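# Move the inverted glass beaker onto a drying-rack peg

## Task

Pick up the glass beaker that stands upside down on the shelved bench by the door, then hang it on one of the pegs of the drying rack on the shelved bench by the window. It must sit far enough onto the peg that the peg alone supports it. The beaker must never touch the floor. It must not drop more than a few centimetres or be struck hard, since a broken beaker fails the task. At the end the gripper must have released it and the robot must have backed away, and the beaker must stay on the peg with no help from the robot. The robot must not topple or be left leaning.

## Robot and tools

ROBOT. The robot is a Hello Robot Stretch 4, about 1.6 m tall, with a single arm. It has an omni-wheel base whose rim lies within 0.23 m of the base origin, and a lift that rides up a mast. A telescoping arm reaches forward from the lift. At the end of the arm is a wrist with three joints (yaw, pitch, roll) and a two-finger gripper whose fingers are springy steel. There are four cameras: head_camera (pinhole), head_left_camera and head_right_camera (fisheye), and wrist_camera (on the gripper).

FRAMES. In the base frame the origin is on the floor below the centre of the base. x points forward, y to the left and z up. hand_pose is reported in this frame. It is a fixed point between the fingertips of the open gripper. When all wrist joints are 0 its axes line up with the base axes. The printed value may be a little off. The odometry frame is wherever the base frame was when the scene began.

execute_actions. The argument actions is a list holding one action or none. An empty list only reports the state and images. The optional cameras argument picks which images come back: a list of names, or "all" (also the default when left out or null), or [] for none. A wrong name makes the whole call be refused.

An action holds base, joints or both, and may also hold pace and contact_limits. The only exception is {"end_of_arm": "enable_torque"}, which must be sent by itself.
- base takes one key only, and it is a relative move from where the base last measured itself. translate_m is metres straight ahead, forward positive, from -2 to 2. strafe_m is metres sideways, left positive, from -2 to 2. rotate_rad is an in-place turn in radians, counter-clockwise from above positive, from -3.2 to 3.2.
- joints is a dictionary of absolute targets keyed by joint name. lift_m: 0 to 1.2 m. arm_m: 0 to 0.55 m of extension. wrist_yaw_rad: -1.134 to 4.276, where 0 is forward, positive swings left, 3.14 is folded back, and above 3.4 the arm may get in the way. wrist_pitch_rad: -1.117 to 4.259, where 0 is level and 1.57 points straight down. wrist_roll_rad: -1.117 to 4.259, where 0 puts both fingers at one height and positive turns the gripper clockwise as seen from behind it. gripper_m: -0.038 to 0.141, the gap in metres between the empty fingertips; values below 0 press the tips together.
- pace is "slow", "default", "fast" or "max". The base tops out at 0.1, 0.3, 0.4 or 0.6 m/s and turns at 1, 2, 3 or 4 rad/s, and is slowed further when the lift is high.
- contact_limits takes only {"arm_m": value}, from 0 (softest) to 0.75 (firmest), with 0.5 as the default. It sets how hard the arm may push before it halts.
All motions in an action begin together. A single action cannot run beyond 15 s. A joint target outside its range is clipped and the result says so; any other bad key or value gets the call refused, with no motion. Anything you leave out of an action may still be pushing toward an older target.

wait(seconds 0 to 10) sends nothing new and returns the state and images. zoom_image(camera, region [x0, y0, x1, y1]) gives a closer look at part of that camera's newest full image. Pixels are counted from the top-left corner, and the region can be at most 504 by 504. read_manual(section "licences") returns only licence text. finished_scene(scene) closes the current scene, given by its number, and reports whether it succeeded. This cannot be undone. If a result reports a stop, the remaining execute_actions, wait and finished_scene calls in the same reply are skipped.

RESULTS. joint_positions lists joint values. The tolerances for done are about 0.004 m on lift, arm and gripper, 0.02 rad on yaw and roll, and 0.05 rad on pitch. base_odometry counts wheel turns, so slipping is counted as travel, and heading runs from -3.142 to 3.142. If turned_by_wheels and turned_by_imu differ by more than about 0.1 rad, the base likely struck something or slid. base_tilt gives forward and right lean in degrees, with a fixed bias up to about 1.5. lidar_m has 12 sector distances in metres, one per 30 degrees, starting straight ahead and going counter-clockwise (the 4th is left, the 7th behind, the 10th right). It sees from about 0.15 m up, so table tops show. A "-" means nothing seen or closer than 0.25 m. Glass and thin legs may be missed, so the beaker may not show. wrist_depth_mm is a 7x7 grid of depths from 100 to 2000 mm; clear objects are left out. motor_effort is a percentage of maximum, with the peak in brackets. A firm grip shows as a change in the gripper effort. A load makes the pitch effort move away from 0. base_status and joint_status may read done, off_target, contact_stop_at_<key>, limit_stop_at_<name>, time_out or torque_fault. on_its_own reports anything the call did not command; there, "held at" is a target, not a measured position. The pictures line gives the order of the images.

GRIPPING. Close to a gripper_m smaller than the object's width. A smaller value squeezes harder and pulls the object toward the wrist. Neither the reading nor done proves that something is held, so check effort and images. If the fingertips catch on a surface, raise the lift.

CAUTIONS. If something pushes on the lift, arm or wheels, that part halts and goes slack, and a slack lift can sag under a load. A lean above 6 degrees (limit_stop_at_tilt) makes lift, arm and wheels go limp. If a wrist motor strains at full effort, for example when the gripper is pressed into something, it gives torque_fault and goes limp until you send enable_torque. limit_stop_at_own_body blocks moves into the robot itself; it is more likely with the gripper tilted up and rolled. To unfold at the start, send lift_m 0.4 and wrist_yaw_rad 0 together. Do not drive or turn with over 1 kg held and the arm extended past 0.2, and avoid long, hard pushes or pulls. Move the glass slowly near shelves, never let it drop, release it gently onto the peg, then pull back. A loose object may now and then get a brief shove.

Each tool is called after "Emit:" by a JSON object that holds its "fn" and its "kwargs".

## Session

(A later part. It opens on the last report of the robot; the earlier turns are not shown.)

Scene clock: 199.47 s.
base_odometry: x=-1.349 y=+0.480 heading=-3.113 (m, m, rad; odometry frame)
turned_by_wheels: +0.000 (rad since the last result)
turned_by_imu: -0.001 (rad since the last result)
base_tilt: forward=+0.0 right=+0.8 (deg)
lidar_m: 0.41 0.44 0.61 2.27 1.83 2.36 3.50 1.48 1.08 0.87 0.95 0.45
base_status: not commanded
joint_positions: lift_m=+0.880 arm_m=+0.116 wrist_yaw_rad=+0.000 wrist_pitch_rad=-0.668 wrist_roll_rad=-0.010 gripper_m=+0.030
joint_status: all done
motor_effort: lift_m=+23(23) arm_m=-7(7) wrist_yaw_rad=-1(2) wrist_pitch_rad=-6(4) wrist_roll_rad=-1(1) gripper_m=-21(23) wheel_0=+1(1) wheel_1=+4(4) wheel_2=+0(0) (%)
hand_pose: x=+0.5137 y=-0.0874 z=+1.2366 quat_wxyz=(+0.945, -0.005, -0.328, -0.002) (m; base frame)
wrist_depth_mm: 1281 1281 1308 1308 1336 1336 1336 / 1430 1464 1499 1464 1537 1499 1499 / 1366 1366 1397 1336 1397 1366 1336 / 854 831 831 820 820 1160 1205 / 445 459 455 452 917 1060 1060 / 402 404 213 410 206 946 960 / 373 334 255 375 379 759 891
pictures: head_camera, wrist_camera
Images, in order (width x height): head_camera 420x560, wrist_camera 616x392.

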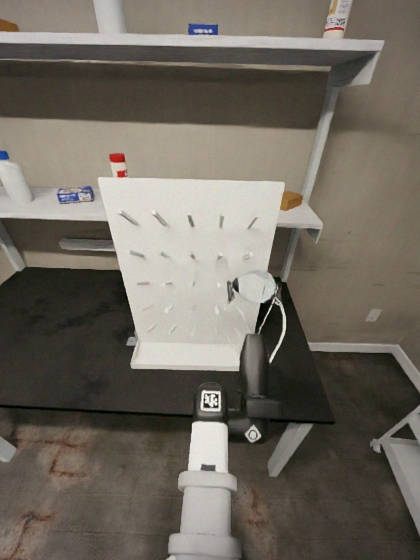

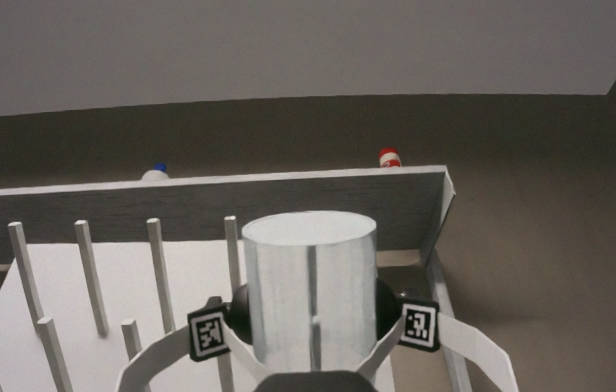

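Emit:
{"fn": "execute_actions", "kwargs": {"actions": [{"joints":{"lift_m":0.825,"arm_m":0.18},"contact_limits":{"arm_m":0.2},"pace":"slow"}], "cameras": ["head_camera","wrist_camera"]}}

Emit:
{"fn": "zoom_image", "kwargs": {"camera": "head_camera", "region": [170, 230, 310, 370]}}

Scene clock: 205.73 s.
base_odometry: x=-1.349 y=+0.480 heading=-3.113 (m, m, rad; odometry frame)
turned_by_wheels: +0.000 (rad since the last result)
turned_by_imu: -0.002 (rad since the last result)
base_tilt: forward=+0.0 right=+0.8 (deg)
lidar_m: 0.41 0.44 0.58 2.29 1.83 2.36 3.52 1.48 1.10 0.88 0.90 0.42
base_status: not commanded
joint_positions: lift_m=+0.825 arm_m=+0.179 wrist_yaw_rad=+0.000 wrist_pitch_rad=-0.668 wrist_roll_rad=-0.010 gripper_m=+0.030
joint_status: all done
motor_effort: lift_m=+18(24) arm_m=+7(7) wrist_yaw_rad=-2(1) wrist_pitch_rad=-6(6) wrist_roll_rad=-1(1) gripper_m=-18(19) wheel_0=+1(1) wheel_1=+4(4) wheel_2=+0(0) (%)
contact_limits: arm_m 0.2
hand_pose: x=+0.5762 y=-0.0874 z=+1.1820 quat_wxyz=(+0.945, -0.005, -0.328, -0.002) (m; base frame)
wrist_depth_mm: 1308 1336 1366 1397 1366 1366 1397 / 1464 1537 1464 1464 1464 1499 1499 / 1308 1308 798 809 798 1281 1308 / 421 430 430 430 854 1118 1118 / 373 377 382 382 960 1008 991 / 338 340 214 345 206 891 891 / 310 306 210 315 317 473 809
pictures: head_camera, wrist_camera
Images, in order (width x height): head_camera 420x560, wrist_camera 616x392.

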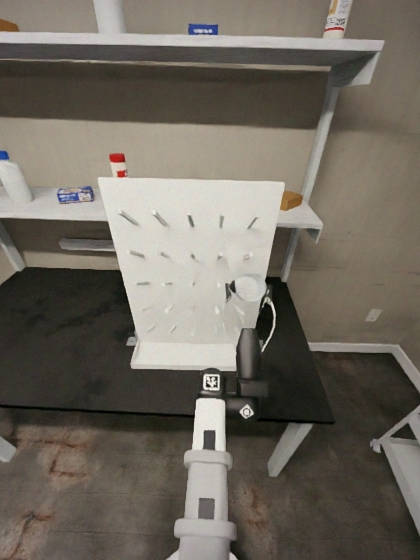

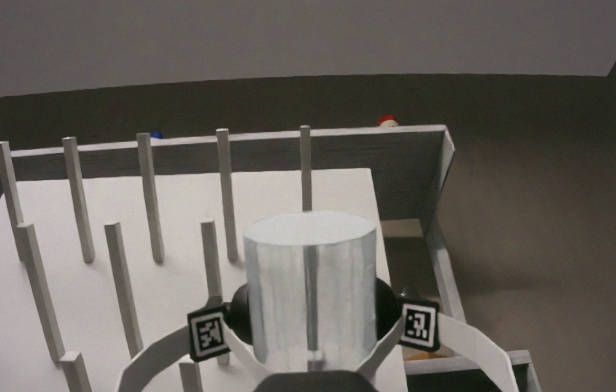

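Region (170, 230, 310, 370) of head_camera's 420x560 image, scaled by 3.600, with more detail than that image has.

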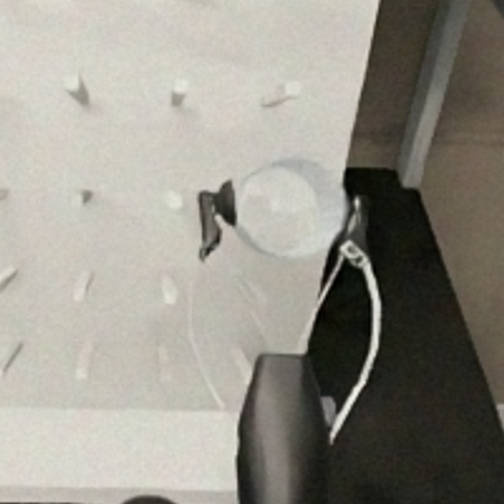

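Well aligned. Continue along the peg.

Emit:
{"fn": "execute_actions", "kwargs": {"actions": [{"joints":{"lift_m":0.785,"arm_m":0.226},"contact_limits":{"arm_m":0.2},"pace":"slow"}], "cameras": ["head_camera","wrist_camera"]}}

Emit:
{"fn": "zoom_image", "kwargs": {"camera": "head_camera", "region": [170, 230, 310, 370]}}

Scene clock: 213.03 s.
base_odometry: x=-1.349 y=+0.480 heading=-3.113 (m, m, rad; odometry frame)
turned_by_wheels: +0.000 (rad since the last result)
turned_by_imu: -0.002 (rad since the last result)
base_tilt: forward=+0.0 right=+0.8 (deg)
lidar_m: 0.39 0.43 0.63 2.27 1.81 2.36 3.51 1.47 1.10 0.89 0.92 0.42
base_status: not commanded
joint_positions: lift_m=+0.785 arm_m=+0.225 wrist_yaw_rad=+0.000 wrist_pitch_rad=-0.668 wrist_roll_rad=-0.010 gripper_m=+0.030
joint_status: all done
motor_effort: lift_m=+18(22) arm_m=+7(7) wrist_yaw_rad=-3(2) wrist_pitch_rad=-6(6) wrist_roll_rad=-1(1) gripper_m=-20(24) wheel_0=+1(1) wheel_1=+4(4) wheel_2=+0(0) (%)
contact_limits: arm_m 0.2
hand_pose: x=+0.6222 y=-0.0874 z=+1.1420 quat_wxyz=(+0.945, -0.005, -0.328, -0.002) (m; base frame)
wrist_depth_mm: 1397 1366 1430 1430 1430 1430 1430 / 1464 1464 1397 1430 1397 1430 1430 / 415 424 410 418 798 1205 1229 / 364 364 362 370 904 1078 1042 / 325 325 330 325 866 931 931 / 285 297 213 298 205 809 842 / 268 265 213 271 270 480 768
pictures: head_camera, wrist_camera
Images, in order (width x height): head_camera 420x560, wrist_camera 616x392.

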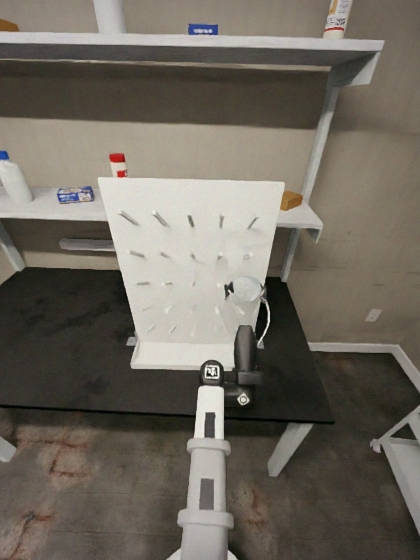

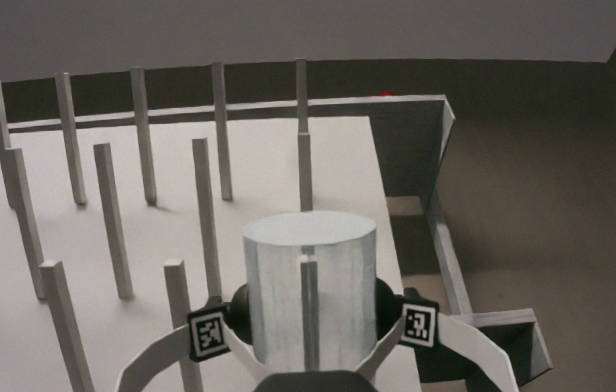

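Region (170, 230, 310, 370) of head_camera's 420x560 image, scaled by 3.600, with more detail than that image has.

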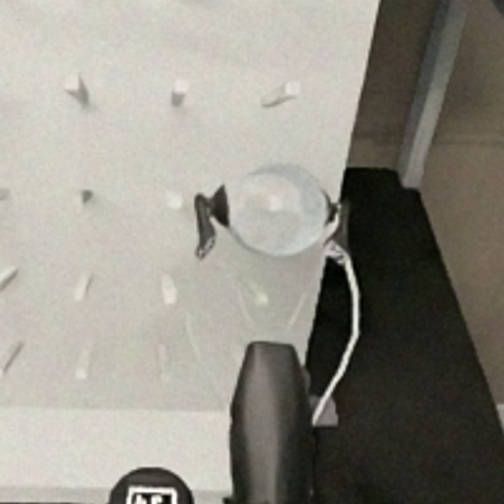

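Emit:
{"fn": "execute_actions", "kwargs": {"actions": [{"joints":{"lift_m":0.768},"pace":"slow"}], "cameras": []}}

Emit:
{"fn": "execute_actions", "kwargs": {"actions": [{"joints":{"gripper_m":0.095}}], "cameras": ["head_camera","wrist_camera"]}}

Scene clock: 217.57 s.
base_odometry: x=-1.349 y=+0.480 heading=-3.113 (m, m, rad; odometry frame)
turned_by_wheels: +0.000 (rad since the last result)
turned_by_imu: -0.001 (rad since the last result)
base_tilt: forward=+0.1 right=+0.8 (deg)
lidar_m: 0.38 0.42 0.59 2.29 1.84 2.38 3.52 1.49 1.09 0.89 0.94 0.43
base_status: not commanded
joint_positions: lift_m=+0.768 arm_m=+0.225 wrist_yaw_rad=+0.000 wrist_pitch_rad=-0.668 wrist_roll_rad=-0.010 gripper_m=+0.030
joint_status: all done
motor_effort: lift_m=+18(18) arm_m=+7(7) wrist_yaw_rad=-1(3) wrist_pitch_rad=-5(6) wrist_roll_rad=-1(2) gripper_m=-21(23) wheel_0=+1(1) wheel_1=+3(4) wheel_2=+0(0) (%)
hand_pose: x=+0.6222 y=-0.0874 z=+1.1250 quat_wxyz=(+0.945, -0.005, -0.328, -0.002) (m; base frame)
wrist_depth_mm: 1397 1397 1430 1430 1464 1397 1464 / 1464 1464 1430 1430 1430 1397 1430 / 415 410 410 418 809 1182 1205 / 366 364 368 368 931 1098 1060 / 309 322 324 330 878 931 960 / 290 297 213 296 206 492 866 / 272 241 220 271 270 484 778
pictures: none
No camera images: the call's "cameras" was empty. Leave "cameras" out to get every camera's image.

Scene clock: 219.03 s.
base_odometry: x=-1.349 y=+0.480 heading=-3.113 (m, m, rad; odometry frame)
turned_by_wheels: +0.000 (rad since the last result)
turned_by_imu: +0.000 (rad since the last result)
base_tilt: forward=+0.1 right=+0.8 (deg)
lidar_m: 0.39 0.43 0.62 2.28 1.83 2.38 3.51 1.52 1.11 0.91 0.94 0.44
base_status: not commanded
joint_positions: lift_m=+0.768 arm_m=+0.225 wrist_yaw_rad=+0.000 wrist_pitch_rad=-0.668 wrist_roll_rad=-0.010 gripper_m=+0.095
joint_status: all done
motor_effort: lift_m=+18(18) arm_m=+7(7) wrist_yaw_rad=+0(0) wrist_pitch_rad=-5(6) wrist_roll_rad=-1(1) gripper_m=-2(21) wheel_0=+1(1) wheel_1=+4(4) wheel_2=+0(0) (%)
hand_pose: x=+0.6221 y=-0.0875 z=+1.1251 quat_wxyz=(+0.945, -0.005, -0.328, -0.002) (m; base frame)
wrist_depth_mm: 1397 1430 1397 1464 1430 1430 1430 / 1430 1464 1397 1430 1397 1464 1430 / 415 415 415 418 831 1205 1205 / 364 364 368 366 917 1060 1060 / 304 324 325 330 345 946 946 / 291 297 223 297 287 488 854 / 273 266 266 150 268 525 768
pictures: head_camera, wrist_camera
Images, in order (width x height): head_camera 420x560, wrist_camera 616x392.

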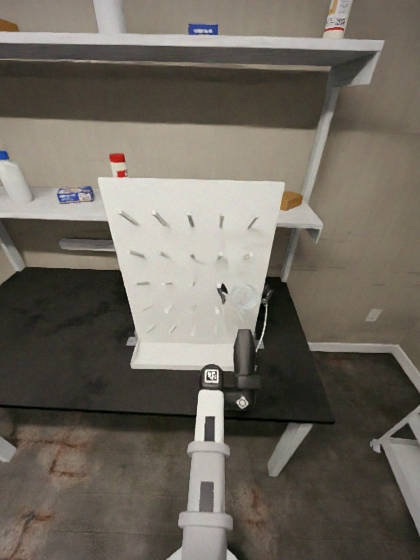

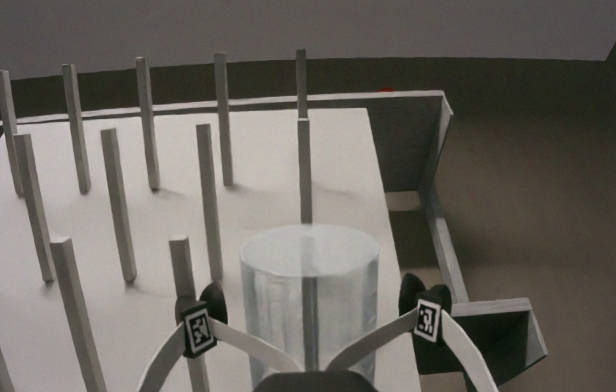

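Retract the arm slowly.

Emit:
{"fn": "execute_actions", "kwargs": {"actions": [{"joints":{"arm_m":0.1},"pace":"slow"}], "cameras": []}}

Emit:
{"fn": "execute_actions", "kwargs": {"actions": [{"base":{"translate_m":-0.3},"joints":{"arm_m":0.0,"wrist_pitch_rad":0}}], "cameras": ["head_camera","wrist_camera"]}}

Scene clock: 226.97 s.
base_odometry: x=-1.349 y=+0.480 heading=-3.113 (m, m, rad; odometry frame)
turned_by_wheels: +0.000 (rad since the last result)
turned_by_imu: -0.002 (rad since the last result)
base_tilt: forward=+0.1 right=+0.8 (deg)
lidar_m: 0.41 0.41 0.59 2.28 1.82 2.35 3.54 1.50 1.09 0.90 0.93 0.43
base_status: not commanded
joint_positions: lift_m=+0.768 arm_m=+0.101 wrist_yaw_rad=+0.000 wrist_pitch_rad=-0.668 wrist_roll_rad=-0.010 gripper_m=+0.095
joint_status: all done
motor_effort: lift_m=+18(18) arm_m=-7(7) wrist_yaw_rad=-1(1) wrist_pitch_rad=-5(5) wrist_roll_rad=-2(1) gripper_m=-3(4) wheel_0=+1(1) wheel_1=+3(3) wheel_2=+0(0) (%)
hand_pose: x=+0.4987 y=-0.0874 z=+1.1251 quat_wxyz=(+0.945, -0.005, -0.328, -0.002) (m; base frame)
wrist_depth_mm: 1397 1397 1397 1464 1430 1430 1430 / 1537 1537 1537 1576 1576 1618 1618 / 1430 1397 1397 1464 904 1366 1397 / 904 530 517 530 960 1205 1229 / 459 459 462 473 1042 1098 1078 / 413 418 228 427 407 976 960 / 384 379 379 150 488 559 891
pictures: none
No camera images: the call's "cameras" was empty. Leave "cameras" out to get every camera's image.

Scene clock: 229.43 s.
base_odometry: x=-1.049 y=+0.488 heading=-3.114 (m, m, rad; odometry frame)
turned_by_wheels: +0.000 (rad since the last result)
turned_by_imu: +0.000 (rad since the last result)
base_tilt: forward=+0.1 right=+0.8 (deg)
lidar_m: 0.70 0.77 1.02 1.69 1.75 2.37 2.57 1.51 1.11 1.06 1.00 0.74
base_status: done
joint_positions: lift_m=+0.768 arm_m=+0.001 wrist_yaw_rad=+0.000 wrist_pitch_rad=+0.002 wrist_roll_rad=-0.010 gripper_m=+0.095
joint_status: all done
motor_effort: lift_m=+18(18) arm_m=-7(9) wrist_yaw_rad=+0(2) wrist_pitch_rad=-4(5) wrist_roll_rad=-2(1) gripper_m=-3(1) wheel_0=-2(7) wheel_1=-4(9) wheel_2=+0(9) (%)
hand_pose: x=+0.4606 y=-0.0874 z=+0.9459 quat_wxyz=(+1.000, -0.005, +0.001, +0.000) (m; base frame)
wrist_depth_mm: 1308 1160 778 759 1308 1281 1366 / 1308 750 750 768 1308 1281 1366 / 1160 750 759 759 1229 1336 1281 / 1281 759 741 759 1281 1336 1336 / 1281 768 750 750 1336 1281 1308 / 891 741 640 750 640 1336 1308 / 597 564 517 150 508 484 1336
pictures: head_camera, wrist_camera
Images, in order (width x height): head_camera 420x560, wrist_camera 616x392.

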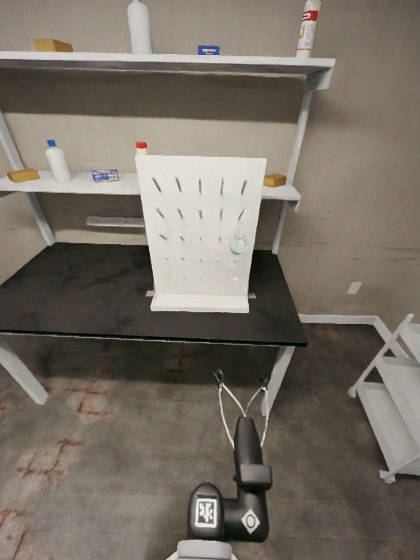

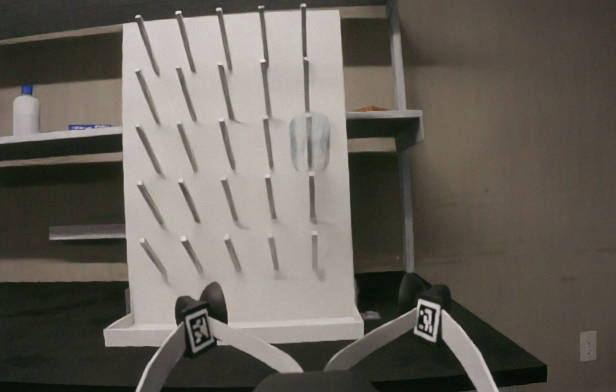

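Emit:
{"fn": "finished_scene", "kwargs": {"scene": 1}}

The scene is finished: the task was done.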